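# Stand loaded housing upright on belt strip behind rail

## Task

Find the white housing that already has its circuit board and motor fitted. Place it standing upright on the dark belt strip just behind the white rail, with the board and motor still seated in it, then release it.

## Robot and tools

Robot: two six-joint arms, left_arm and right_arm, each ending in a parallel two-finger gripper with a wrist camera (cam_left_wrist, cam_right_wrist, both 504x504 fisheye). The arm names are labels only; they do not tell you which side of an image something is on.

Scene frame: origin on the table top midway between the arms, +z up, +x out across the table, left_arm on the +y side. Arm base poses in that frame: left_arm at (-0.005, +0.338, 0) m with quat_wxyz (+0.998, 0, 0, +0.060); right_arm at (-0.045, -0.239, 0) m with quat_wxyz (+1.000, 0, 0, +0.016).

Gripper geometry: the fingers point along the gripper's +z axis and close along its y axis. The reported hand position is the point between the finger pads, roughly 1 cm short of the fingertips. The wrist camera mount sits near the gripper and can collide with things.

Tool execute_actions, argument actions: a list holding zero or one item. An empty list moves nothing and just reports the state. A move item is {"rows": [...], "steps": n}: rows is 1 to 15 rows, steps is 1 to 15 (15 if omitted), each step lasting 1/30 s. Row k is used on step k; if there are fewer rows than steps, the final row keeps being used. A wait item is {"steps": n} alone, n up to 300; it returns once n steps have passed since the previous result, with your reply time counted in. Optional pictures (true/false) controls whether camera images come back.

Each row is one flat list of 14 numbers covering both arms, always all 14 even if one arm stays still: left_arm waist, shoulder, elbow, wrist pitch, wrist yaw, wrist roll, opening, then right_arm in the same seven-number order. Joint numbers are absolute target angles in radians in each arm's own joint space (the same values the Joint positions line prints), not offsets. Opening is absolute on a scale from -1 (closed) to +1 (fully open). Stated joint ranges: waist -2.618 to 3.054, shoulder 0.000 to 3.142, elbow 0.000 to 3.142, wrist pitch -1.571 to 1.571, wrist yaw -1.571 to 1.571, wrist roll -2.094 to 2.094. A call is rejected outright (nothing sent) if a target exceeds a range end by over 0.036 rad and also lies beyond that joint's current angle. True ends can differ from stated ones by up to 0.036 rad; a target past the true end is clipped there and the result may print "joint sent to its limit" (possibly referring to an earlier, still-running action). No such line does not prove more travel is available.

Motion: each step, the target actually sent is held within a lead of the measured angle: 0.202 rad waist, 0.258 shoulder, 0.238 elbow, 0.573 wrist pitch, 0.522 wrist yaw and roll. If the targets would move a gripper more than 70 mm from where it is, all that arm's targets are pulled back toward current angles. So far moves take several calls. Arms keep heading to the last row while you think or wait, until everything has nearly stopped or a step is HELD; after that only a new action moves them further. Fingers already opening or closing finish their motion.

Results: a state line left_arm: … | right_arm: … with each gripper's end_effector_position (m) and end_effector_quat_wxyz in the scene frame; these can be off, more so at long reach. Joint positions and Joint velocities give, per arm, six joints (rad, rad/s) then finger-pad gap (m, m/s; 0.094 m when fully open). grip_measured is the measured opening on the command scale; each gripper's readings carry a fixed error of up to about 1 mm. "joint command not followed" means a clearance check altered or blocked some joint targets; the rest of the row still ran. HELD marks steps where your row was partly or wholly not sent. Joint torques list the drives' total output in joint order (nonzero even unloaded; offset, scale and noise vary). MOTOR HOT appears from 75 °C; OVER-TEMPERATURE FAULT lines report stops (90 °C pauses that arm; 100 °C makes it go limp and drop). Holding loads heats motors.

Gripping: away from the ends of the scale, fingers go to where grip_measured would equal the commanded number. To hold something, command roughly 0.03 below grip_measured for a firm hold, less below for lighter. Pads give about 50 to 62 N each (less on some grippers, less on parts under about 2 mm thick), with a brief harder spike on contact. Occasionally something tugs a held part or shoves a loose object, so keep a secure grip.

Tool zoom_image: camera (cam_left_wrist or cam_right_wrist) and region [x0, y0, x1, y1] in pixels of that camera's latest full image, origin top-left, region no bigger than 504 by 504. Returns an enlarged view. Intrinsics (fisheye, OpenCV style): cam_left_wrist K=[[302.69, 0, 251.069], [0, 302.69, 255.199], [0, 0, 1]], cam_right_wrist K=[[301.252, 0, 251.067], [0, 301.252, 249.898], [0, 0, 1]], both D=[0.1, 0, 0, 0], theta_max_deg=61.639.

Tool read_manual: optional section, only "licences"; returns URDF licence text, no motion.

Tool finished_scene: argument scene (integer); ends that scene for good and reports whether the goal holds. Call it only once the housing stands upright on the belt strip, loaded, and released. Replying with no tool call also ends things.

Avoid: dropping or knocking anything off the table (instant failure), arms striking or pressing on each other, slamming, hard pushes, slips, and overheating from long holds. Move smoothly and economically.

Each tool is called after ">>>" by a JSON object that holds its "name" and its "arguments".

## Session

>>> {"name": "execute_actions", "arguments": {"actions": []}}

Scene clock: 0.00 s of 4240.00 s.
left_arm: end_effector_position=(+0.2908, +0.4129, +0.2695) grip_measured=+1.000 end_effector_quat_wxyz=(+0.569, -0.083, +0.805, -0.147) | right_arm: end_effector_position=(+0.3071, -0.3769, +0.1194) grip_measured=+1.000 end_effector_quat_wxyz=(+0.489, +0.102, +0.802, +0.329)
Joint positions: left_arm=[ 0.538  0.868  0.764 -0.335  0.757 -0.044  0.094] | right_arm=[-0.855  1.676  0.778  0.043 -1.154 -0.092  0.094]
Joint velocities: left_arm=[ 0.007  0.002 -0.002 -0.007 -0.007 -0.022  0.   ] | right_arm=[ 0.002 -0.002 -0.012 -0.022 -0.066 -0.007  0.   ]
Joint torques (N m, as the arm reports them, + toward a larger angle): no reading

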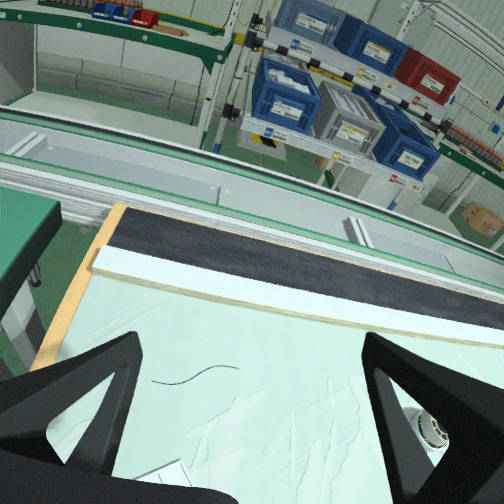

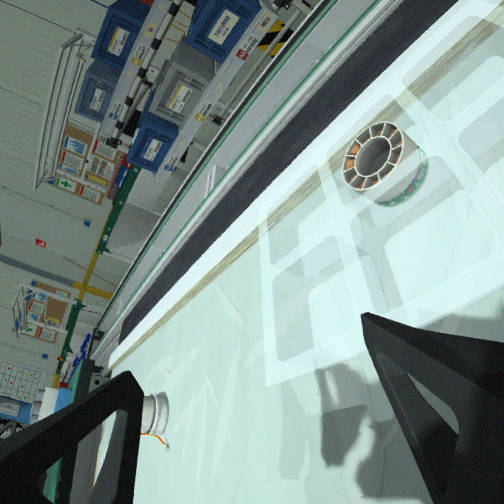

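>>> {"name": "execute_actions", "arguments": {"actions": [{"rows":[[-0.75,1.0,0.9,-0.8,0,0,1,-0.855,1.676,0.778,0.043,-1.154,-0.092,1]]}], "pictures": false}}

>>> {"name": "execute_actions", "arguments": {"actions": [{"steps":25}]}}

Scene clock: 3.97 s of 4240.00 s.
left_arm: end_effector_position=(+0.2563, +0.2237, +0.1755) grip_measured=+1.000 end_effector_quat_wxyz=(+0.323, +0.186, +0.924, -0.083) | right_arm: end_effector_position=(+0.3072, -0.3772, +0.1191) grip_measured=+1.000 end_effector_quat_wxyz=(+0.489, +0.102, +0.802, +0.328)
Joint positions: left_arm=[-0.512  1.004  0.872 -0.759  0.035 -0.008  0.094] | right_arm=[-0.855  1.676  0.778  0.043 -1.151 -0.092  0.094]
Joint velocities: left_arm=[-2.103 -0.022  0.012 -0.081 -0.198  0.051  0.   ] | right_arm=[-0.007  0.012 -0.007  0.037 -0.095 -0.022  0.   ]
Joint torques (N m, as the arm reports them, + toward a larger angle): left_arm=[-0.03 -2.2   9.29  1.17 -0.01  0.05] | right_arm=[ 0.01 -8.35  6.63  1.11 -0.42  0.03]
Steps of this call (steps 1 to 90: nothing new was sent; then 0.47 s passed at rest; steps 91 to 105: all 15 steps of this action). Readings (joint positions):
91: left_arm=[0.506 0.881 0.788 -0.397 0.674 -0.038] | right_arm=[-0.855 1.676 0.778 0.043 -1.153 -0.092]
92: left_arm=[0.438 0.914 0.827 -0.474 0.570 -0.033] | right_arm=[-0.855 1.676 0.778 0.043 -1.153 -0.092]
94: left_arm=[0.293 0.973 0.869 -0.567 0.377 -0.024] | right_arm=[-0.855 1.676 0.778 0.043 -1.152 -0.092]
98: left_arm=[0.003 1.004 0.872 -0.697 0.151 -0.015] | right_arm=[-0.855 1.676 0.778 0.043 -1.152 -0.092]
105: the state above

Scene clock: 4.80 s of 4240.00 s.
left_arm: end_effector_position=(+0.2215, +0.1726, +0.1716) grip_measured=+1.000 end_effector_quat_wxyz=(+0.305, +0.292, +0.901, -0.104) | right_arm: end_effector_position=(+0.3072, -0.3773, +0.1190) grip_measured=+1.000 end_effector_quat_wxyz=(+0.489, +0.102, +0.802, +0.328)
Joint positions: left_arm=[-0.748  1.004  0.872 -0.784  0.008 -0.004  0.094] | right_arm=[-0.855  1.676  0.778  0.043 -1.151 -0.092  0.094]
Joint velocities: left_arm=[-0.007 -0.012 -0.002 -0.051  0.007  0.022  0.   ] | right_arm=[-0.007 -0.012  0.002 -0.051 -0.051 -0.037  0.   ]
Joint torques (N m, as the arm reports them, + toward a larger angle): left_arm=[-0.15 -2.25  9.13  1.27 -0.07  0.05] | right_arm=[ 0.   -8.35  6.64  1.12 -0.42  0.04]
Steps of this call (steps 1 to 25: the robot went on to your last target). Readings (joint positions):
1: left_arm=[-0.586 1.004 0.872 -0.762 0.029 -0.007] | right_arm=[-0.855 1.676 0.778 0.043 -1.151 -0.092]
2: left_arm=[-0.654 1.004 0.872 -0.763 0.028 -0.007] | right_arm=[-0.855 1.676 0.778 0.043 -1.151 -0.092]
4: left_arm=[-0.735 1.004 0.872 -0.768 0.028 -0.004] | right_arm=[-0.855 1.676 0.778 0.043 -1.151 -0.092]
8: left_arm=[-0.748 1.004 0.872 -0.778 0.019 -0.004] | right_arm=[-0.855 1.676 0.778 0.043 -1.151 -0.092]
25: the state above

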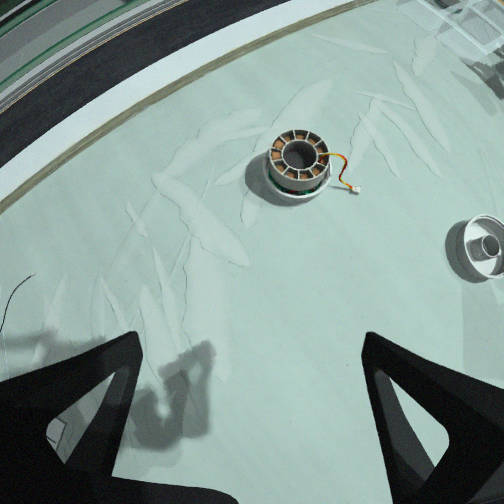

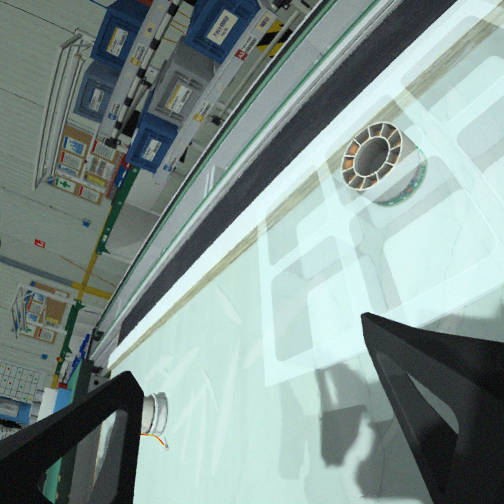

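>>> {"name": "execute_actions", "arguments": {"actions": [{"rows":[[-0.856,1.70,1.131,-0.314,0,0,1,-0.855,1.676,0.778,0.043,-1.154,-0.092,1]]}], "pictures": false}}

>>> {"name": "execute_actions", "arguments": {"actions": [{"steps":20}]}}

Scene clock: 7.73 s of 4240.00 s.
left_arm: end_effector_position=(+0.3251, +0.0442, +0.0832) grip_measured=+1.000 end_effector_quat_wxyz=(+0.281, +0.338, +0.891, -0.110) | right_arm: end_effector_position=(+0.3072, -0.3773, +0.1190) grip_measured=+1.000 end_effector_quat_wxyz=(+0.489, +0.102, +0.802, +0.328)
Joint positions: left_arm=[-0.847  1.739  1.123 -0.342  0.003 -0.004  0.094] | right_arm=[-0.855  1.676  0.778  0.043 -1.151 -0.092  0.094]
Joint velocities: left_arm=[ 0.002  0.198 -0.129 -0.198 -0.007 -0.022  0.   ] | right_arm=[ 0.007 -0.022 -0.002 -0.066 -0.007 -0.022  0.   ]
Joint torques (N m, as the arm reports them, + toward a larger angle): left_arm=[ -0.71 -11.43   8.03   1.86  -0.05   0.06] | right_arm=[ 0.01 -8.35  6.62  1.12 -0.42  0.03]
Steps of this call (steps 1 to 15: the robot went on to your last target; steps 16 to 73: nothing new was sent; steps 74 to 88: all 15 steps of this action). Readings (joint positions):
74: left_arm=[-0.754 1.018 0.883 -0.776 0.004 -0.004] | right_arm=[-0.855 1.676 0.778 0.043 -1.151 -0.092]
75: left_arm=[-0.767 1.051 0.907 -0.750 0.003 -0.004] | right_arm=[-0.855 1.676 0.778 0.043 -1.151 -0.092]
77: left_arm=[-0.795 1.142 0.972 -0.667 0.003 -0.004] | right_arm=[-0.855 1.676 0.778 0.043 -1.151 -0.092]
81: left_arm=[-0.836 1.392 1.102 -0.461 0.003 -0.004] | right_arm=[-0.855 1.676 0.778 0.043 -1.151 -0.092]
88: the state above

Scene clock: 8.40 s of 4240.00 s.
left_arm: end_effector_position=(+0.3285, +0.0412, +0.0943) grip_measured=+1.000 end_effector_quat_wxyz=(+0.300, +0.336, +0.885, -0.117) | right_arm: end_effector_position=(+0.3072, -0.3773, +0.1190) grip_measured=+1.000 end_effector_quat_wxyz=(+0.489, +0.102, +0.802, +0.328)
Joint positions: left_arm=[-0.847  1.718  1.12  -0.318  0.003 -0.004  0.094] | right_arm=[-0.855  1.676  0.778  0.043 -1.151 -0.092  0.094]
Joint velocities: left_arm=[ 0.012  0.002 -0.032  0.022 -0.022 -0.022  0.   ] | right_arm=[-0.007 -0.012 -0.017  0.037  0.007 -0.007  0.   ]
Joint torques (N m, as the arm reports them, + toward a larger angle): left_arm=[-0.74 -8.9   7.75  1.51 -0.05  0.06] | right_arm=[ 0.01 -8.34  6.64  1.12 -0.42  0.03]
Steps of this call (steps 1 to 20: the robot went on to your last target). Readings (joint positions):
1: left_arm=[-0.847 1.741 1.120 -0.346 0.003 -0.004] | right_arm=[-0.855 1.676 0.778 0.043 -1.151 -0.092]
2: left_arm=[-0.847 1.739 1.120 -0.346 0.003 -0.004] | right_arm=[-0.855 1.676 0.778 0.043 -1.151 -0.092]
4: left_arm=[-0.847 1.728 1.120 -0.335 0.003 -0.004] | right_arm=[-0.855 1.676 0.778 0.043 -1.151 -0.092]
8: left_arm=[-0.847 1.718 1.120 -0.321 0.003 -0.004] | right_arm=[-0.855 1.676 0.778 0.043 -1.151 -0.092]
20: the state above

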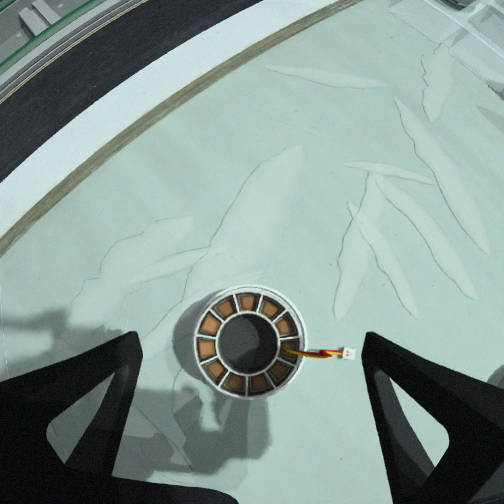

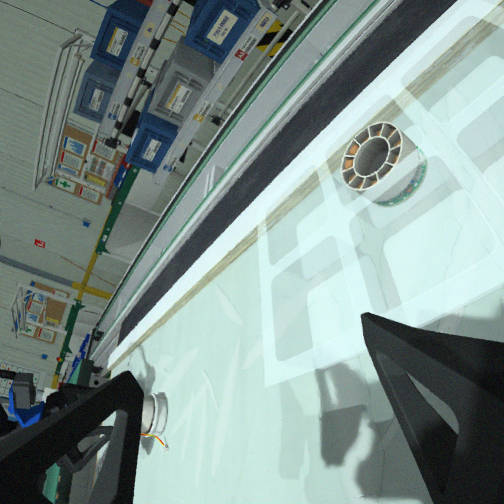

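>>> {"name": "execute_actions", "arguments": {"actions": [{"rows":[[-0.845,1.68,1.08,-0.29,0,0,1,-0.855,1.676,0.778,0.043,-1.154,-0.092,1],[-0.845,1.65,1.04,-0.27,0,0,1,-0.855,1.676,0.778,0.043,-1.154,-0.092,1],[-0.845,1.62,1.0,-0.25,0,0,1,-0.855,1.676,0.778,0.043,-1.154,-0.092,1],[-0.845,1.6,0.97,-0.23,0,0,1,-0.855,1.676,0.778,0.043,-1.154,-0.092,1],[-0.845,1.6,0.94,-0.2,0,0,1,-0.855,1.676,0.778,0.043,-1.154,-0.092,1],[-0.845,1.6,0.91,-0.17,0,0,1,-0.855,1.676,0.778,0.043,-1.154,-0.092,1],[-0.845,1.61,0.89,-0.14,0,0,1,-0.855,1.676,0.778,0.043,-1.154,-0.092,1],[-0.845,1.63,0.87,-0.11,0,0,1,-0.855,1.676,0.778,0.043,-1.154,-0.092,1],[-0.845,1.65,0.85,-0.07,0,0,1,-0.855,1.676,0.778,0.043,-1.154,-0.092,1],[-0.845,1.67,0.835,-0.03,0,0,1,-0.855,1.676,0.778,0.043,-1.154,-0.092,1],[-0.845,1.69,0.82,0.01,0,0,1,-0.855,1.676,0.778,0.043,-1.154,-0.092,1],[-0.845,1.705,0.81,0.04,0,0,1,-0.855,1.676,0.778,0.043,-1.154,-0.092,1],[-0.845,1.72,0.80,0.05,0,0,1,-0.855,1.676,0.778,0.043,-1.154,-0.092,1],[-0.845,1.73,0.79,0.05,0,0,0.8,-0.855,1.676,0.778,0.043,-1.154,-0.092,1]]}], "pictures": false}}

>>> {"name": "execute_actions", "arguments": {"actions": [{"steps":15}], "pictures": false}}

>>> {"name": "execute_actions", "arguments": {"actions": [{"rows":[[-0.845,1.74,0.825,0.045,0,0,0.8,-0.855,1.676,0.778,0.043,-1.154,-0.092,1],[-0.845,1.752,0.84,0.04,0,0,0.8,-0.855,1.676,0.778,0.043,-1.154,-0.092,1],[-0.845,1.764,0.855,0.04,0,0,0.8,-0.855,1.676,0.778,0.043,-1.154,-0.092,1],[-0.845,1.776,0.87,0.035,0,0,0.8,-0.855,1.676,0.778,0.043,-1.154,-0.092,1],[-0.845,1.788,0.885,0.03,0,0,0.8,-0.855,1.676,0.778,0.043,-1.154,-0.092,1],[-0.845,1.8,0.9,0.03,0,0,0.8,-0.855,1.676,0.778,0.043,-1.154,-0.092,1],[-0.845,1.812,0.915,0.025,0,0,0.8,-0.855,1.676,0.778,0.043,-1.154,-0.092,1],[-0.845,1.824,0.93,0.02,0,0,0.8,-0.855,1.676,0.778,0.043,-1.154,-0.092,1],[-0.845,1.836,0.945,0.02,0,0,0.8,-0.855,1.676,0.778,0.043,-1.154,-0.092,1],[-0.845,1.848,0.96,0.015,0,0,0.8,-0.855,1.676,0.778,0.043,-1.154,-0.092,1],[-0.845,1.86,0.97,0.012,0,0,0.8,-0.855,1.676,0.778,0.043,-1.154,-0.092,1]]}], "pictures": false}}

>>> {"name": "execute_actions", "arguments": {"actions": [{"steps":10}]}}

Scene clock: 27.50 s of 4240.00 s.
left_arm: end_effector_position=(+0.3008, +0.0658, +0.0307) grip_measured=+0.824 end_effector_quat_wxyz=(+0.300, +0.336, +0.885, -0.117) | right_arm: end_effector_position=(+0.3072, -0.3773, +0.1190) grip_measured=+1.000 end_effector_quat_wxyz=(+0.489, +0.102, +0.802, +0.328)
Joint positions: left_arm=[-0.847  1.71   0.821 -0.025  0.003 -0.004  0.086] | right_arm=[-0.855  1.676  0.778  0.043 -1.151 -0.092  0.094]
Joint velocities: left_arm=[ 0.002  0.413 -0.286  0.271  0.007  0.022 -0.046] | right_arm=[-0.002 -0.012  0.002 -0.037 -0.037 -0.037  0.   ]
Joint torques (N m, as the arm reports them, + toward a larger angle): left_arm=[ 0.13 -7.25  5.26  1.69 -0.06  0.06] | right_arm=[ 0.01 -8.36  6.62  1.11 -0.42  0.03]
Steps of this call (steps 1 to 15: the robot went on to your last target; steps 16 to 90: nothing new was sent; then 15.60 s passed at rest; steps 91 to 105: all 15 steps of this action). Readings (joint positions):
91: left_arm=[-0.847 1.716 1.117 -0.314 0.003 -0.004] | right_arm=[-0.855 1.676 0.778 0.043 -1.151 -0.092]
92: left_arm=[-0.847 1.708 1.105 -0.301 0.003 -0.004] | right_arm=[-0.855 1.676 0.778 0.043 -1.151 -0.092]
94: left_arm=[-0.847 1.668 1.051 -0.271 0.003 -0.004] | right_arm=[-0.855 1.676 0.778 0.043 -1.151 -0.092]
98: left_arm=[-0.847 1.613 0.938 -0.201 0.003 -0.004] | right_arm=[-0.855 1.676 0.778 0.043 -1.151 -0.092]
105: the state above

Scene clock: 28.00 s of 4240.00 s.
left_arm: end_effector_position=(+0.3042, +0.0628, +0.0263) grip_measured=+0.802 end_effector_quat_wxyz=(+0.313, +0.334, +0.881, -0.122) | right_arm: end_effector_position=(+0.3072, -0.3773, +0.1190) grip_measured=+1.000 end_effector_quat_wxyz=(+0.489, +0.102, +0.802, +0.328)
Joint positions: left_arm=[-0.847  1.731  0.801  0.043  0.003 -0.004  0.085] | right_arm=[-0.855  1.676  0.778  0.043 -1.151 -0.092  0.094]
Joint velocities: left_arm=[ 0.002 -0.012  0.007 -0.022 -0.022  0.037 -0.001] | right_arm=[ 0.022 -0.007  0.012  0.022  0.037 -0.037  0.   ]
Joint torques (N m, as the arm reports them, + toward a larger angle): left_arm=[ 0.05 -6.92  5.23  1.56 -0.03  0.07] | right_arm=[ 0.01 -8.35  6.63  1.12 -0.42  0.03]
Steps of this call (steps 1 to 15: the robot went on to your last target). Readings (joint positions):
1: left_arm=[-0.847 1.722 0.812 -0.017 0.003 -0.004] | right_arm=[-0.855 1.676 0.778 0.043 -1.151 -0.092]
2: left_arm=[-0.847 1.728 0.806 -0.011 0.003 -0.004] | right_arm=[-0.855 1.676 0.778 0.043 -1.151 -0.092]
4: left_arm=[-0.847 1.731 0.801 -0.002 0.003 -0.004] | right_arm=[-0.855 1.676 0.778 0.043 -1.151 -0.092]
8: left_arm=[-0.847 1.731 0.801 0.028 0.003 -0.004] | right_arm=[-0.855 1.676 0.778 0.043 -1.151 -0.092]
15: the state above

Scene clock: 28.50 s of 4240.00 s.
left_arm: end_effector_position=(+0.3312, +0.0388, +0.0264) grip_measured=+0.802 end_effector_quat_wxyz=(+0.319, +0.333, +0.878, -0.124) | right_arm: end_effector_position=(+0.3072, -0.3773, +0.1190) grip_measured=+1.000 end_effector_quat_wxyz=(+0.489, +0.102, +0.802, +0.328)
Joint positions: left_arm=[-0.847  1.846  0.939  0.036  0.003 -0.004  0.085] | right_arm=[-0.855  1.676  0.778  0.043 -1.151 -0.092  0.094]
Joint velocities: left_arm=[ 0.017  0.002  0.007 -0.066 -0.022 -0.037  0.   ] | right_arm=[ 0.007 -0.022  0.012 -0.051  0.051 -0.066  0.   ]
Joint torques (N m, as the arm reports them, + toward a larger angle): left_arm=[ 0.08 -6.93  8.5   1.3  -0.05  0.07] | right_arm=[ 0.02 -8.36  6.63  1.12 -0.42  0.03]
Steps of this call (steps 1 to 15: all 15 steps of this action). Readings (joint positions):
1: left_arm=[-0.847 1.731 0.801 0.043 0.003 -0.004] | right_arm=[-0.855 1.676 0.778 0.043 -1.151 -0.092]
2: left_arm=[-0.847 1.731 0.801 0.043 0.003 -0.004] | right_arm=[-0.855 1.676 0.778 0.043 -1.151 -0.092]
4: left_arm=[-0.847 1.741 0.812 0.041 0.003 -0.004] | right_arm=[-0.855 1.676 0.778 0.043 -1.151 -0.092]
8: left_arm=[-0.847 1.791 0.870 0.038 0.003 -0.004] | right_arm=[-0.855 1.676 0.778 0.043 -1.151 -0.092]
15: the state above

Scene clock: 28.83 s of 4240.00 s.
left_arm: end_effector_position=(+0.3302, +0.0396, +0.0254) grip_measured=+0.802 end_effector_quat_wxyz=(+0.317, +0.333, +0.879, -0.123) | right_arm: end_effector_position=(+0.3072, -0.3773, +0.1190) grip_measured=+1.000 end_effector_quat_wxyz=(+0.489, +0.102, +0.802, +0.328)
Joint positions: left_arm=[-0.847  1.846  0.939  0.029  0.003 -0.004  0.085] | right_arm=[-0.855  1.676  0.778  0.043 -1.151 -0.092  0.094]
Joint velocities: left_arm=[ 0.012 -0.007 -0.017  0.022  0.037  0.022 -0.001] | right_arm=[ 0.002 -0.017  0.012 -0.022  0.037 -0.007  0.   ]
Joint torques (N m, as the arm reports them, + toward a larger angle): left_arm=[ 0.23 -7.    8.34  1.33 -0.04  0.04] | right_arm=[ 0.01 -8.35  6.64  1.11 -0.42  0.03]
Steps of this call (steps 1 to 10: the robot went on to your last target). Readings (joint positions):
1: left_arm=[-0.847 1.846 0.939 0.034 0.003 -0.004] | right_arm=[-0.855 1.676 0.778 0.043 -1.151 -0.092]
2: left_arm=[-0.847 1.846 0.939 0.033 0.003 -0.004] | right_arm=[-0.855 1.676 0.778 0.043 -1.151 -0.092]
4: left_arm=[-0.847 1.846 0.939 0.031 0.003 -0.004] | right_arm=[-0.855 1.676 0.778 0.043 -1.151 -0.092]
8: left_arm=[-0.847 1.846 0.939 0.030 0.003 -0.004] | right_arm=[-0.855 1.676 0.778 0.043 -1.151 -0.092]
10: the state above

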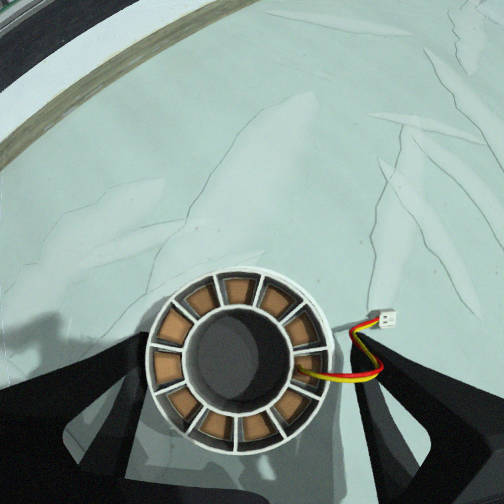

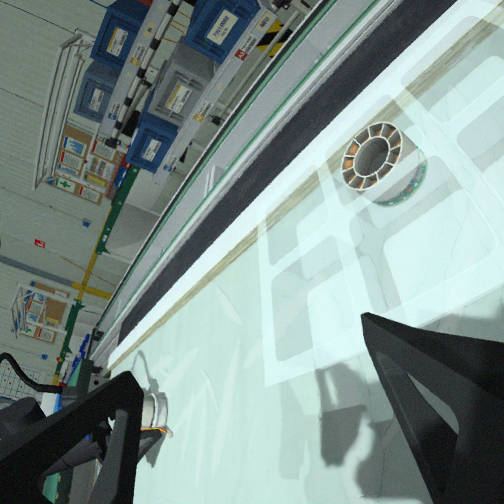

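Wire drapes over the finger; good.

>>> {"name": "execute_actions", "arguments": {"actions": [{"rows":[[-0.825,1.875,0.96,0.025,0,0,0.7,-0.855,1.676,0.778,0.043,-1.154,-0.092,1]],"steps":12}], "pictures": false}}

>>> {"name": "execute_actions", "arguments": {"actions": [{"rows":[[-0.825,1.875,0.96,0.025,0,0,0.6,-0.855,1.676,0.778,0.043,-1.154,-0.092,1],[-0.825,1.875,0.96,0.025,0,0,0.55,-0.855,1.676,0.778,0.043,-1.154,-0.092,1],[-0.825,1.875,0.96,0.025,0,0,0.5,-0.855,1.676,0.778,0.043,-1.154,-0.092,1],[-0.825,1.875,0.96,0.025,0,0,0.46,-0.855,1.676,0.778,0.043,-1.154,-0.092,1],[-0.825,1.875,0.96,0.025,0,0,0.42,-0.855,1.676,0.778,0.043,-1.154,-0.092,1],[-0.825,1.875,0.96,0.025,0,0,0.38,-0.855,1.676,0.778,0.043,-1.154,-0.092,1]],"steps":12}]}}

Scene clock: 33.60 s of 4240.00 s.
left_arm: end_effector_position=(+0.3328, +0.0447, +0.0187) grip_measured=+0.702 end_effector_quat_wxyz=(+0.311, +0.329, +0.884, -0.118) | right_arm: end_effector_position=(+0.3072, -0.3773, +0.1190) grip_measured=+1.000 end_effector_quat_wxyz=(+0.489, +0.102, +0.802, +0.328)
Joint positions: left_arm=[-0.835  1.862  0.939  0.03   0.003 -0.004  0.08 ] | right_arm=[-0.855  1.676  0.778  0.043 -1.151 -0.092  0.094]
Joint velocities: left_arm=[-0.002 -0.002 -0.017 -0.037  0.022 -0.066 -0.   ] | right_arm=[ 0.007  0.012 -0.012 -0.022 -0.022  0.007  0.   ]
Joint torques (N m, as the arm reports them, + toward a larger angle): left_arm=[ 0.74 -7.19  7.61  1.42 -0.08  0.01] | right_arm=[ 0.   -8.35  6.63  1.12 -0.42  0.03]
Steps of this call (steps 1 to 15: the robot went on to your last target; steps 16 to 90: nothing new was sent; then 1.37 s passed at rest; steps 91 to 102: all 12 steps of this action). Readings (joint positions):
91: left_arm=[-0.846 1.848 0.939 0.029 0.003 -0.004] | right_arm=[-0.855 1.676 0.778 0.043 -1.151 -0.092]
92: left_arm=[-0.844 1.850 0.939 0.030 0.003 -0.004] | right_arm=[-0.855 1.676 0.778 0.043 -1.151 -0.092]
94: left_arm=[-0.839 1.857 0.939 0.030 0.003 -0.004] | right_arm=[-0.855 1.676 0.778 0.043 -1.151 -0.092]
98: left_arm=[-0.835 1.862 0.939 0.030 0.003 -0.004] | right_arm=[-0.855 1.676 0.778 0.043 -1.151 -0.092]
102: the state above

Scene clock: 34.00 s of 4240.00 s.
left_arm: end_effector_position=(+0.3328, +0.0447, +0.0187) grip_measured=+0.414 end_effector_quat_wxyz=(+0.311, +0.329, +0.884, -0.118) | right_arm: end_effector_position=(+0.3072, -0.3773, +0.1190) grip_measured=+1.000 end_effector_quat_wxyz=(+0.489, +0.102, +0.802, +0.328)
Joint positions: left_arm=[-0.835  1.862  0.939  0.03   0.003 -0.004  0.066] | right_arm=[-0.855  1.676  0.778  0.043 -1.151 -0.092  0.094]
Joint velocities: left_arm=[ 0.002 -0.002 -0.012 -0.037 -0.007 -0.11  -0.   ] | right_arm=[-0.012 -0.012  0.012 -0.037 -0.022  0.022  0.   ]
Joint torques (N m, as the arm reports them, + toward a larger angle): left_arm=[ 0.74 -7.14  7.64  1.46 -0.06  0.05] | right_arm=[ 0.   -8.35  6.63  1.12 -0.42  0.03]
Steps of this call (steps 1 to 12: all 12 steps of this action). Readings (joint positions):
1: left_arm=[-0.835 1.862 0.939 0.030 0.003 -0.004] | right_arm=[-0.855 1.676 0.778 0.043 -1.151 -0.092]
2: left_arm=[-0.835 1.862 0.939 0.030 0.003 -0.004] | right_arm=[-0.855 1.676 0.778 0.043 -1.151 -0.092]
4: left_arm=[-0.835 1.862 0.939 0.030 0.003 -0.004] | right_arm=[-0.855 1.676 0.778 0.043 -1.151 -0.092]
8: left_arm=[-0.835 1.862 0.939 0.030 0.003 -0.004] | right_arm=[-0.855 1.676 0.778 0.043 -1.151 -0.092]
12: the state above

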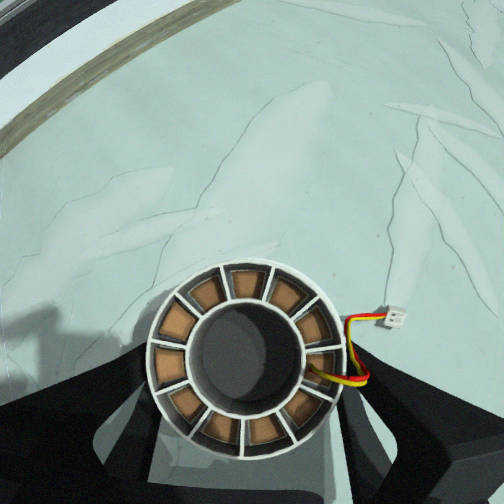

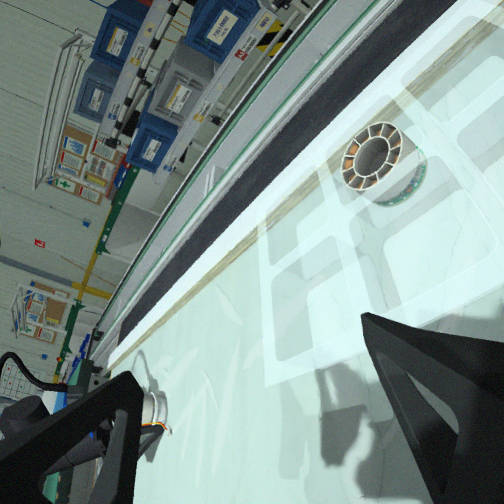

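>>> {"name": "execute_actions", "arguments": {"actions": [{"rows":[[-0.83,1.85,0.98,0.01,0,0,0.375,-0.855,1.676,0.778,0.043,-1.154,-0.092,1],[-0.83,1.85,1.0,-0.01,0,0,0.375,-0.855,1.676,0.778,0.043,-1.154,-0.092,1],[-0.83,1.85,1.02,-0.04,0,0,0.375,-0.855,1.676,0.778,0.043,-1.154,-0.092,1],[-0.83,1.85,1.05,-0.07,0,0,0.375,-0.855,1.676,0.778,0.043,-1.154,-0.092,1],[-0.83,1.85,1.08,-0.10,0,0,0.375,-0.855,1.676,0.778,0.043,-1.154,-0.092,1],[-0.83,1.85,1.11,-0.13,0,0,0.375,-0.855,1.676,0.778,0.043,-1.154,-0.092,1],[-0.83,1.85,1.14,-0.16,0,0,0.375,-0.855,1.676,0.778,0.043,-1.154,-0.092,1],[-0.82,1.85,1.17,-0.19,0,0,0.375,-0.855,1.676,0.778,0.043,-1.154,-0.092,1],[-0.81,1.85,1.20,-0.22,0,0,0.375,-0.855,1.676,0.778,0.043,-1.154,-0.092,1],[-0.80,1.85,1.23,-0.25,0,0,0.375,-0.855,1.676,0.778,0.043,-1.154,-0.092,1],[-0.78,1.85,1.26,-0.28,0,0,0.375,-0.855,1.676,0.778,0.043,-1.154,-0.092,1],[-0.76,1.85,1.29,-0.31,0,0,0.375,-0.855,1.676,0.778,0.043,-1.154,-0.092,1],[-0.74,1.85,1.32,-0.34,0,0,0.375,-0.855,1.676,0.778,0.043,-1.154,-0.092,1],[-0.72,1.85,1.35,-0.37,0,0,0.375,-0.855,1.676,0.778,0.043,-1.154,-0.092,1],[-0.70,1.86,1.38,-0.39,0,0,0.375,-0.855,1.676,0.778,0.043,-1.154,-0.092,1]]}], "pictures": false}}

>>> {"name": "execute_actions", "arguments": {"actions": [{"rows":[[-0.68,1.88,1.405,-0.395,0,0,0.375,-0.855,1.676,0.778,0.043,-1.154,-0.092,1],[-0.66,1.90,1.43,-0.40,0,0,0.375,-0.855,1.676,0.778,0.043,-1.154,-0.092,1],[-0.64,1.92,1.455,-0.405,0,0,0.375,-0.855,1.676,0.778,0.043,-1.154,-0.092,1],[-0.62,1.94,1.48,-0.41,0,0,0.375,-0.855,1.676,0.778,0.043,-1.154,-0.092,1],[-0.60,1.96,1.505,-0.415,0,0,0.375,-0.855,1.676,0.778,0.043,-1.154,-0.092,1],[-0.58,1.98,1.53,-0.42,0,0,0.375,-0.855,1.676,0.778,0.043,-1.154,-0.092,1],[-0.56,2.0,1.555,-0.425,0,0,0.375,-0.855,1.676,0.778,0.043,-1.154,-0.092,1],[-0.54,2.02,1.58,-0.43,0,0,0.375,-0.855,1.676,0.778,0.043,-1.154,-0.092,1],[-0.52,2.04,1.605,-0.435,0,0,0.375,-0.855,1.676,0.778,0.043,-1.154,-0.092,1],[-0.50,2.06,1.63,-0.44,0,0,0.375,-0.855,1.676,0.778,0.043,-1.154,-0.092,1],[-0.48,2.08,1.655,-0.445,0,0,0.375,-0.855,1.676,0.778,0.043,-1.154,-0.092,1],[-0.46,2.10,1.68,-0.45,0,0,0.375,-0.855,1.676,0.778,0.043,-1.154,-0.092,1],[-0.44,2.12,1.705,-0.455,0,0,0.375,-0.855,1.676,0.778,0.043,-1.154,-0.092,1],[-0.42,2.14,1.73,-0.46,0,0,0.375,-0.855,1.676,0.778,0.043,-1.154,-0.092,1],[-0.40,2.16,1.755,-0.465,0,0,0.375,-0.855,1.676,0.778,0.043,-1.154,-0.092,1]]}], "pictures": false}}

>>> {"name": "execute_actions", "arguments": {"actions": [{"rows":[[-0.38,2.18,1.78,-0.47,0,0,0.375,-0.855,1.676,0.778,0.043,-1.154,-0.092,1],[-0.36,2.20,1.805,-0.475,0,0,0.375,-0.855,1.676,0.778,0.043,-1.154,-0.092,1],[-0.34,2.22,1.83,-0.48,0,0,0.375,-0.855,1.676,0.778,0.043,-1.154,-0.092,1],[-0.32,2.24,1.855,-0.485,0,0,0.375,-0.855,1.676,0.778,0.043,-1.154,-0.092,1],[-0.30,2.26,1.88,-0.49,0,0,0.375,-0.855,1.676,0.778,0.043,-1.154,-0.092,1],[-0.28,2.28,1.905,-0.495,0,0,0.375,-0.855,1.676,0.778,0.043,-1.154,-0.092,1],[-0.26,2.30,1.93,-0.50,0,0,0.375,-0.855,1.676,0.778,0.043,-1.154,-0.092,1],[-0.24,2.32,1.955,-0.505,0,0,0.375,-0.855,1.676,0.778,0.043,-1.154,-0.092,1],[-0.22,2.34,1.98,-0.51,0,0,0.375,-0.855,1.676,0.778,0.043,-1.154,-0.092,1],[-0.20,2.36,2.005,-0.515,0,0,0.375,-0.855,1.676,0.778,0.043,-1.154,-0.092,1],[-0.18,2.38,2.03,-0.52,0,0,0.375,-0.855,1.676,0.778,0.043,-1.154,-0.092,1],[-0.17,2.40,2.055,-0.52,0,0,0.375,-0.855,1.676,0.778,0.043,-1.154,-0.092,1],[-0.16,2.41,2.08,-0.52,0,0,0.375,-0.855,1.676,0.778,0.043,-1.154,-0.092,1],[-0.15,2.42,2.10,-0.52,0,0,0.375,-0.855,1.676,0.778,0.043,-1.154,-0.092,1]]}], "pictures": false}}

>>> {"name": "execute_actions", "arguments": {"actions": [{"steps":15}]}}

Scene clock: 57.27 s of 4240.00 s.
left_arm: end_effector_position=(+0.3946, +0.0390, +0.1039) grip_measured=+0.414 end_effector_quat_wxyz=(+0.334, +0.294, +0.888, -0.115) | right_arm: end_effector_position=(+0.3072, -0.3773, +0.1190) grip_measured=+1.000 end_effector_quat_wxyz=(+0.489, +0.102, +0.802, +0.328)
Joint positions: left_arm=[-0.761  1.862  1.295 -0.281  0.007 -0.004  0.066] | right_arm=[-0.855  1.676  0.778  0.043 -1.151 -0.092  0.094]
Joint velocities: left_arm=[ 0.618  0.017  0.877 -0.755 -0.007  0.022  0.   ] | right_arm=[-0.017  0.007  0.007  0.007 -0.051 -0.022  0.   ]
Joint torques (N m, as the arm reports them, + toward a larger angle): left_arm=[ 1.9  -9.19  9.32  1.58 -0.06  0.05] | right_arm=[ 0.01 -8.35  6.63  1.12 -0.42  0.03]
Steps of this call (steps 1 to 15: the robot went on to your last target; steps 16 to 90: nothing new was sent; then 19.77 s passed at rest; steps 91 to 105: all 15 steps of this action). Readings (joint positions):
91: left_arm=[-0.835 1.862 0.939 0.030 0.003 -0.004] | right_arm=[-0.855 1.676 0.778 0.043 -1.151 -0.092]
92: left_arm=[-0.835 1.862 0.943 0.025 0.003 -0.004] | right_arm=[-0.855 1.676 0.778 0.043 -1.151 -0.092]
94: left_arm=[-0.835 1.862 0.966 -0.013 0.003 -0.004] | right_arm=[-0.855 1.676 0.778 0.043 -1.151 -0.092]
98: left_arm=[-0.835 1.862 1.069 -0.115 0.003 -0.004] | right_arm=[-0.855 1.676 0.778 0.043 -1.151 -0.092]
105: the state above

Scene clock: 57.77 s of 4240.00 s.
left_arm: end_effector_position=(+0.5251, +0.1576, +0.0923) grip_measured=+0.414 end_effector_quat_wxyz=(+0.323, +0.153, +0.932, -0.056) | right_arm: end_effector_position=(+0.3072, -0.3773, +0.1190) grip_measured=+1.000 end_effector_quat_wxyz=(+0.489, +0.102, +0.802, +0.328)
Joint positions: left_arm=[-0.447  2.13   1.67  -0.443  0.004 -0.004  0.066] | right_arm=[-0.855  1.676  0.778  0.043 -1.151 -0.092  0.094]
Joint velocities: left_arm=[ 0.554  0.623  0.701 -0.183  0.007  0.007  0.   ] | right_arm=[ 0.007 -0.002 -0.012 -0.022 -0.007 -0.007  0.   ]
Joint torques (N m, as the arm reports them, + toward a larger angle): left_arm=[  1.16 -11.6   10.18   1.66  -0.04   0.04] | right_arm=[ 0.01 -8.33  6.62  1.12 -0.42  0.03]
Steps of this call (steps 1 to 15: all 15 steps of this action). Readings (joint positions):
1: left_arm=[-0.738 1.863 1.323 -0.303 0.007 -0.004] | right_arm=[-0.855 1.676 0.778 0.043 -1.151 -0.092]
2: left_arm=[-0.714 1.867 1.352 -0.321 0.007 -0.004] | right_arm=[-0.855 1.676 0.778 0.043 -1.151 -0.092]
4: left_arm=[-0.665 1.887 1.409 -0.346 0.006 -0.004] | right_arm=[-0.855 1.676 0.778 0.043 -1.151 -0.092]
8: left_arm=[-0.580 1.965 1.512 -0.378 0.005 -0.004] | right_arm=[-0.855 1.676 0.778 0.043 -1.151 -0.092]
15: the state above

Scene clock: 58.27 s of 4240.00 s.
left_arm: end_effector_position=(+0.6193, +0.3155, +0.0701) grip_measured=+0.414 end_effector_quat_wxyz=(+0.338, +0.016, +0.941, -0.008) | right_arm: end_effector_position=(+0.3072, -0.3773, +0.1190) grip_measured=+1.000 end_effector_quat_wxyz=(+0.489, +0.102, +0.802, +0.328)
Joint positions: left_arm=[-0.156  2.411  2.039 -0.509  0.002 -0.004  0.066] | right_arm=[-0.855  1.676  0.778  0.043 -1.151 -0.092  0.094]
Joint velocities: left_arm=[ 0.388  0.349  0.354  0.022 -0.125  0.022 -0.   ] | right_arm=[ 0.002 -0.027 -0.012 -0.066 -0.007 -0.022  0.   ]
Joint torques (N m, as the arm reports them, + toward a larger angle): left_arm=[ -1.6  -13.93  10.03   1.4    0.07   0.05] | right_arm=[ 0.01 -8.34  6.63  1.12 -0.42  0.03]
Steps of this call (steps 1 to 15: all 15 steps of this action). Readings (joint positions):
1: left_arm=[-0.427 2.151 1.694 -0.451 0.004 -0.004] | right_arm=[-0.855 1.676 0.778 0.043 -1.151 -0.092]
2: left_arm=[-0.408 2.171 1.718 -0.458 0.004 -0.004] | right_arm=[-0.855 1.676 0.778 0.043 -1.151 -0.092]
4: left_arm=[-0.367 2.211 1.770 -0.471 0.004 -0.004] | right_arm=[-0.855 1.676 0.778 0.043 -1.151 -0.092]
8: left_arm=[-0.286 2.285 1.873 -0.488 0.004 -0.004] | right_arm=[-0.855 1.676 0.778 0.043 -1.151 -0.092]
15: the state above

Scene clock: 58.77 s of 4240.00 s.
left_arm: end_effector_position=(+0.6186, +0.3243, +0.0643) grip_measured=+0.414 end_effector_quat_wxyz=(+0.330, +0.009, +0.944, -0.002) | right_arm: end_effector_position=(+0.3072, -0.3773, +0.1190) grip_measured=+1.000 end_effector_quat_wxyz=(+0.489, +0.102, +0.802, +0.328)
Joint positions: left_arm=[-0.144  2.425  2.052 -0.525 -0.005 -0.004  0.066] | right_arm=[-0.855  1.676  0.778  0.043 -1.151 -0.092  0.094]
Joint velocities: left_arm=[-0.007 -0.007 -0.002  0.007  0.022  0.037 -0.   ] | right_arm=[-0.002 -0.012  0.007  0.051 -0.037 -0.022  0.   ]
Joint torques (N m, as the arm reports them, + toward a larger angle): left_arm=[ -0.61 -13.4   10.69   1.56   0.05   0.03] | right_arm=[ 0.   -8.34  6.64  1.12 -0.42  0.03]
Steps of this call (steps 1 to 15: the robot went on to your last target). Readings (joint positions):
1: left_arm=[-0.145 2.419 2.048 -0.510 -0.000 -0.004] | right_arm=[-0.855 1.676 0.778 0.043 -1.151 -0.092]
2: left_arm=[-0.136 2.423 2.051 -0.512 -0.002 -0.004] | right_arm=[-0.855 1.676 0.778 0.043 -1.151 -0.092]
4: left_arm=[-0.130 2.425 2.052 -0.519 -0.005 -0.004] | right_arm=[-0.855 1.676 0.778 0.043 -1.151 -0.092]
8: left_arm=[-0.137 2.425 2.052 -0.523 -0.005 -0.004] | right_arm=[-0.855 1.676 0.778 0.043 -1.151 -0.092]
15: the state above

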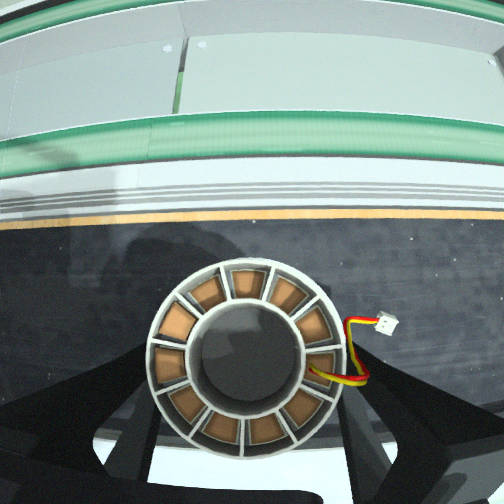

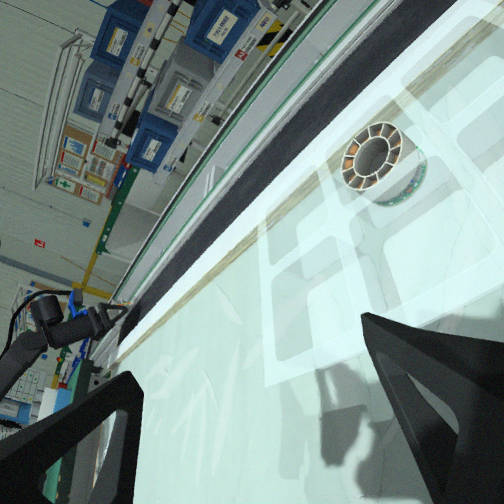

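>>> {"name": "execute_actions", "arguments": {"actions": [{"rows":[[-0.15,2.43,2.08,-0.50,0,0,0.375,-0.855,1.676,0.778,0.043,-1.154,-0.092,1],[-0.15,2.44,2.08,-0.48,0,0,0.375,-0.855,1.676,0.778,0.043,-1.154,-0.092,1],[-0.15,2.45,2.08,-0.47,0,0,0.375,-0.855,1.676,0.778,0.043,-1.154,-0.092,1],[-0.15,2.458,2.08,-0.46,0,0,0.375,-0.855,1.676,0.778,0.043,-1.154,-0.092,1],[-0.15,2.465,2.08,-0.45,0,0,0.375,-0.855,1.676,0.778,0.043,-1.154,-0.092,1],[-0.15,2.472,2.08,-0.44,0,0,0.375,-0.855,1.676,0.778,0.043,-1.154,-0.092,1],[-0.15,2.478,2.08,-0.43,0,0,0.375,-0.855,1.676,0.778,0.043,-1.154,-0.092,1],[-0.15,2.484,2.08,-0.42,0,0,0.375,-0.855,1.676,0.778,0.043,-1.154,-0.092,1],[-0.15,2.49,2.08,-0.42,0,0,0.375,-0.855,1.676,0.778,0.043,-1.154,-0.092,1]]}], "pictures": false}}

>>> {"name": "execute_actions", "arguments": {"actions": [{"rows":[[-0.15,2.495,2.08,-0.42,0,0,0.375,-0.855,1.676,0.778,0.043,-1.154,-0.092,1],[-0.15,2.5,2.08,-0.42,0,0,0.375,-0.855,1.676,0.778,0.043,-1.154,-0.092,1],[-0.15,2.504,2.08,-0.42,0,0,0.375,-0.855,1.676,0.778,0.043,-1.154,-0.092,1],[-0.15,2.508,2.08,-0.42,0,0,0.375,-0.855,1.676,0.778,0.043,-1.154,-0.092,1],[-0.15,2.512,2.08,-0.42,0,0,0.375,-0.855,1.676,0.778,0.043,-1.154,-0.092,1],[-0.15,2.516,2.08,-0.42,0,0,0.375,-0.855,1.676,0.778,0.043,-1.154,-0.092,1],[-0.15,2.52,2.08,-0.42,0,0,0.375,-0.855,1.676,0.778,0.043,-1.154,-0.092,1],[-0.15,2.525,2.08,-0.42,0,0,0.375,-0.855,1.676,0.778,0.043,-1.154,-0.092,1]]}]}}

Scene clock: 66.70 s of 4240.00 s.
left_arm: end_effector_position=(+0.6260, +0.3241, +0.0283) grip_measured=+0.414 end_effector_quat_wxyz=(+0.325, +0.009, +0.946, -0.002) | right_arm: end_effector_position=(+0.3072, -0.3773, +0.1190) grip_measured=+1.000 end_effector_quat_wxyz=(+0.489, +0.102, +0.802, +0.328)
Joint positions: left_arm=[-0.144  2.501  2.052 -0.459 -0.005 -0.004  0.066] | right_arm=[-0.855  1.676  0.778  0.043 -1.151 -0.092  0.094]
Joint velocities: left_arm=[ 0.007  0.007 -0.012 -0.081 -0.007 -0.007 -0.   ] | right_arm=[ 0.002 -0.002  0.007  0.022  0.037 -0.051  0.   ]
Joint torques (N m, as the arm reports them, + toward a larger angle): left_arm=[ -0.5  -14.32   9.     1.9    0.03   0.04] | right_arm=[ 0.   -8.35  6.64  1.11 -0.43  0.03]
Steps of this call (steps 1 to 15: the robot went on to your last target; steps 16 to 90: nothing new was sent; then 4.43 s passed at rest; steps 91 to 105: all 15 steps of this action). Readings (joint positions):
91: left_arm=[-0.144 2.425 2.052 -0.526 -0.005 -0.004] | right_arm=[-0.855 1.676 0.778 0.043 -1.151 -0.092]
92: left_arm=[-0.144 2.426 2.052 -0.524 -0.005 -0.004] | right_arm=[-0.855 1.676 0.778 0.043 -1.151 -0.092]
94: left_arm=[-0.144 2.432 2.052 -0.511 -0.005 -0.004] | right_arm=[-0.855 1.676 0.778 0.043 -1.151 -0.092]
98: left_arm=[-0.144 2.460 2.052 -0.475 -0.005 -0.004] | right_arm=[-0.855 1.676 0.778 0.043 -1.151 -0.092]
105: the state above

Scene clock: 67.20 s of 4240.00 s.
left_arm: end_effector_position=(+0.6300, +0.3238, +0.0255) grip_measured=+0.414 end_effector_quat_wxyz=(+0.332, +0.009, +0.943, -0.003) | right_arm: end_effector_position=(+0.3072, -0.3773, +0.1190) grip_measured=+1.000 end_effector_quat_wxyz=(+0.489, +0.102, +0.802, +0.328)
Joint positions: left_arm=[-0.144  2.512  2.052 -0.434 -0.004 -0.004  0.066] | right_arm=[-0.855  1.676  0.778  0.043 -1.151 -0.092  0.094]
Joint velocities: left_arm=[-0.007 -0.002 -0.022  0.037 -0.081 -0.007  0.001] | right_arm=[-0.007 -0.017 -0.017 -0.037  0.007 -0.051  0.   ]
Joint torques (N m, as the arm reports them, + toward a larger angle): left_arm=[ -0.58 -12.67   9.05   1.63   0.02   0.04] | right_arm=[ 0.01 -8.35  6.63  1.12 -0.42  0.03]
Steps of this call (steps 1 to 15: all 15 steps of this action). Readings (joint positions):
1: left_arm=[-0.144 2.501 2.052 -0.459 -0.005 -0.004] | right_arm=[-0.855 1.676 0.778 0.043 -1.151 -0.092]
2: left_arm=[-0.144 2.501 2.052 -0.458 -0.005 -0.004] | right_arm=[-0.855 1.676 0.778 0.043 -1.151 -0.092]
4: left_arm=[-0.144 2.501 2.052 -0.451 -0.005 -0.004] | right_arm=[-0.855 1.676 0.778 0.043 -1.151 -0.092]
8: left_arm=[-0.144 2.506 2.052 -0.445 -0.005 -0.004] | right_arm=[-0.855 1.676 0.778 0.043 -1.151 -0.092]
15: the state above

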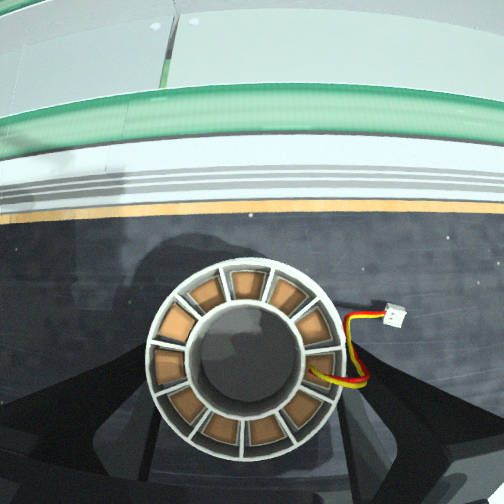

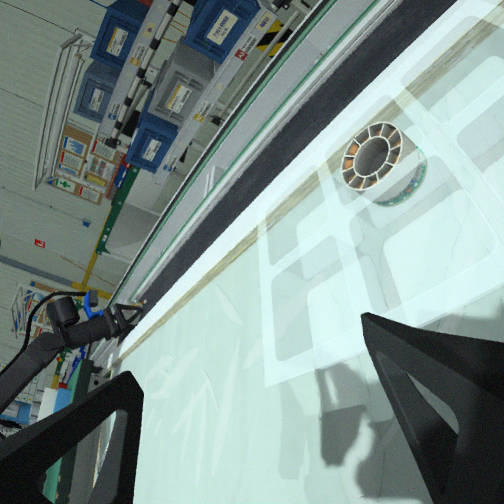

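Release and withdraw along the finger axis to clear the wire.

>>> {"name": "execute_actions", "arguments": {"actions": [{"rows":[[-0.15,2.52,2.06,-0.43,0,0,0.5,-0.855,1.676,0.778,0.043,-1.154,-0.092,1],[-0.15,2.52,2.06,-0.43,0,0,0.6,-0.855,1.676,0.778,0.043,-1.154,-0.092,1],[-0.15,2.52,2.06,-0.43,0,0,0.7,-0.855,1.676,0.778,0.043,-1.154,-0.092,1]],"steps":8}], "pictures": false}}

>>> {"name": "execute_actions", "arguments": {"actions": [{"rows":[[-0.15,2.49,2.04,-0.43,0,0,0.7,-0.855,1.676,0.778,0.043,-1.154,-0.092,1],[-0.15,2.47,2.02,-0.43,0,0,0.7,-0.855,1.676,0.778,0.043,-1.154,-0.092,1],[-0.15,2.45,2.0,-0.43,0,0,0.7,-0.855,1.676,0.778,0.043,-1.154,-0.092,1],[-0.15,2.43,1.98,-0.43,0,0,0.7,-0.855,1.676,0.778,0.043,-1.154,-0.092,1],[-0.15,2.41,1.96,-0.43,0,0,0.7,-0.855,1.676,0.778,0.043,-1.154,-0.092,1],[-0.15,2.39,1.94,-0.43,0,0,0.7,-0.855,1.676,0.778,0.043,-1.154,-0.092,1],[-0.15,2.37,1.92,-0.43,0,0,0.7,-0.855,1.676,0.778,0.043,-1.154,-0.092,1],[-0.15,2.35,1.9,-0.43,0,0,0.7,-0.855,1.676,0.778,0.043,-1.154,-0.092,1],[-0.15,2.32,1.87,-0.43,0,0,0.7,-0.855,1.676,0.778,0.043,-1.154,-0.092,1],[-0.15,2.29,1.84,-0.43,0,0,0.7,-0.855,1.676,0.778,0.043,-1.154,-0.092,1],[-0.15,2.26,1.81,-0.43,0,0,0.7,-0.855,1.676,0.778,0.043,-1.154,-0.092,1],[-0.15,2.23,1.78,-0.43,0,0,0.7,-0.855,1.676,0.778,0.043,-1.154,-0.092,1],[-0.15,2.2,1.75,-0.43,0,0,0.7,-0.855,1.676,0.778,0.043,-1.154,-0.092,1],[-0.15,2.17,1.72,-0.43,0,0,0.7,-0.855,1.676,0.778,0.043,-1.154,-0.092,1],[-0.15,2.15,1.7,-0.43,0,0,0.7,-0.855,1.676,0.778,0.043,-1.154,-0.092,1]]}], "pictures": false}}

>>> {"name": "execute_actions", "arguments": {"actions": [{"steps":10}]}}

Scene clock: 76.13 s of 4240.00 s.
left_arm: end_effector_position=(+0.6300, +0.3238, +0.0255) grip_measured=+0.698 end_effector_quat_wxyz=(+0.332, +0.009, +0.943, -0.003) | right_arm: end_effector_position=(+0.3072, -0.3773, +0.1190) grip_measured=+1.000 end_effector_quat_wxyz=(+0.489, +0.102, +0.802, +0.328)
Joint positions: left_arm=[-0.144  2.512  2.052 -0.434 -0.004 -0.004  0.08 ] | right_arm=[-0.855  1.676  0.778  0.043 -1.151 -0.092  0.094]
Joint velocities: left_arm=[-0.012  0.007 -0.007 -0.007 -0.022  0.007  0.001] | right_arm=[-0.007  0.002 -0.012  0.081  0.037  0.081  0.   ]
Joint torques (N m, as the arm reports them, + toward a larger angle): left_arm=[ -0.46 -13.01   7.73   1.51   0.02   0.03] | right_arm=[ 0.01 -8.35  6.63  1.12 -0.42  0.03]
Steps of this call (steps 1 to 15: the robot went on to your last target; steps 16 to 90: nothing new was sent; then 5.67 s passed at rest; steps 91 to 98: all 8 steps of this action). Readings (joint positions):
91: left_arm=[-0.144 2.512 2.052 -0.434 -0.004 -0.004] | right_arm=[-0.855 1.676 0.778 0.043 -1.151 -0.092]
92: left_arm=[-0.144 2.512 2.052 -0.434 -0.004 -0.004] | right_arm=[-0.855 1.676 0.778 0.043 -1.151 -0.092]
94: left_arm=[-0.144 2.512 2.052 -0.434 -0.004 -0.004] | right_arm=[-0.855 1.676 0.778 0.043 -1.151 -0.092]
98: the state above

Scene clock: 76.63 s of 4240.00 s.
left_arm: end_effector_position=(+0.5789, +0.3250, +0.0872) grip_measured=+0.698 end_effector_quat_wxyz=(+0.341, +0.009, +0.940, -0.003) | right_arm: end_effector_position=(+0.3072, -0.3773, +0.1190) grip_measured=+1.000 end_effector_quat_wxyz=(+0.489, +0.102, +0.802, +0.328)
Joint positions: left_arm=[-0.144  2.213  1.765 -0.427 -0.004 -0.004  0.08 ] | right_arm=[-0.855  1.676  0.778  0.043 -1.151 -0.092  0.094]
Joint velocities: left_arm=[-0.007 -0.867 -0.725 -0.066 -0.037  0.022 -0.   ] | right_arm=[-0.012  0.017  0.007 -0.11  -0.066 -0.007  0.   ]
Joint torques (N m, as the arm reports them, + toward a larger angle): left_arm=[ -0.52 -12.51   5.66   1.46   0.05   0.06] | right_arm=[-0.01 -8.34  6.63  1.12 -0.42  0.03]
Steps of this call (steps 1 to 15: all 15 steps of this action). Readings (joint positions):
1: left_arm=[-0.144 2.512 2.052 -0.434 -0.004 -0.004] | right_arm=[-0.855 1.676 0.778 0.043 -1.151 -0.092]
2: left_arm=[-0.144 2.510 2.051 -0.434 -0.004 -0.004] | right_arm=[-0.855 1.676 0.778 0.043 -1.151 -0.092]
4: left_arm=[-0.144 2.492 2.027 -0.431 -0.004 -0.004] | right_arm=[-0.855 1.676 0.778 0.043 -1.151 -0.092]
8: left_arm=[-0.144 2.418 1.948 -0.432 -0.004 -0.004] | right_arm=[-0.855 1.676 0.778 0.043 -1.151 -0.092]
15: the state above

Scene clock: 76.97 s of 4240.00 s.
left_arm: end_effector_position=(+0.5721, +0.3252, +0.1071) grip_measured=+0.698 end_effector_quat_wxyz=(+0.355, +0.009, +0.935, -0.003) | right_arm: end_effector_position=(+0.3072, -0.3773, +0.1190) grip_measured=+1.000 end_effector_quat_wxyz=(+0.489, +0.102, +0.802, +0.328)
Joint positions: left_arm=[-0.144  2.15   1.725 -0.42  -0.004 -0.004  0.08 ] | right_arm=[-0.855  1.676  0.778  0.043 -1.151 -0.092  0.094]
Joint velocities: left_arm=[ 0.002  0.012 -0.076  0.037 -0.037  0.007 -0.   ] | right_arm=[-0.022 -0.002  0.002 -0.037  0.022 -0.022  0.   ]
Joint torques (N m, as the arm reports them, + toward a larger angle): left_arm=[ -0.5  -11.37   5.68   1.47   0.04   0.04] | right_arm=[ 0.01 -8.34  6.63  1.12 -0.42  0.03]
Steps of this call (steps 1 to 10: the robot went on to your last target). Readings (joint positions):
1: left_arm=[-0.144 2.187 1.746 -0.428 -0.004 -0.004] | right_arm=[-0.855 1.676 0.778 0.043 -1.151 -0.092]
2: left_arm=[-0.144 2.169 1.736 -0.429 -0.004 -0.004] | right_arm=[-0.855 1.676 0.778 0.043 -1.151 -0.092]
4: left_arm=[-0.144 2.153 1.734 -0.426 -0.004 -0.004] | right_arm=[-0.855 1.676 0.778 0.043 -1.151 -0.092]
8: left_arm=[-0.144 2.150 1.730 -0.420 -0.004 -0.004] | right_arm=[-0.855 1.676 0.778 0.043 -1.151 -0.092]
10: the state above

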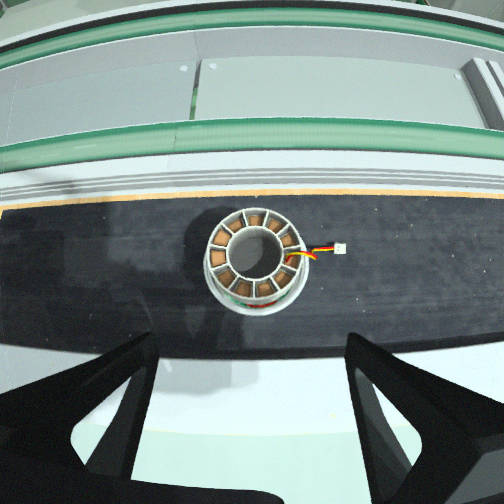

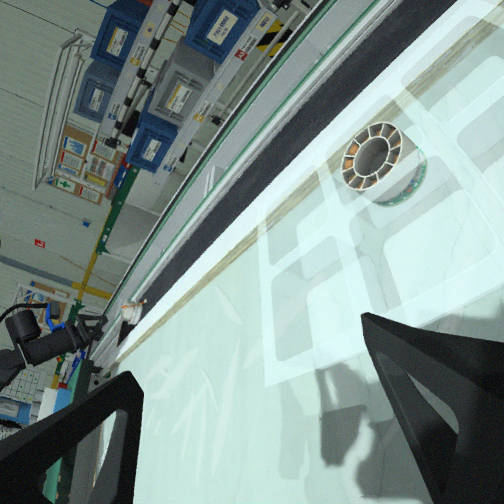

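>>> {"name": "finished_scene", "arguments": {"scene": 2}}

The scene is finished: the task was done.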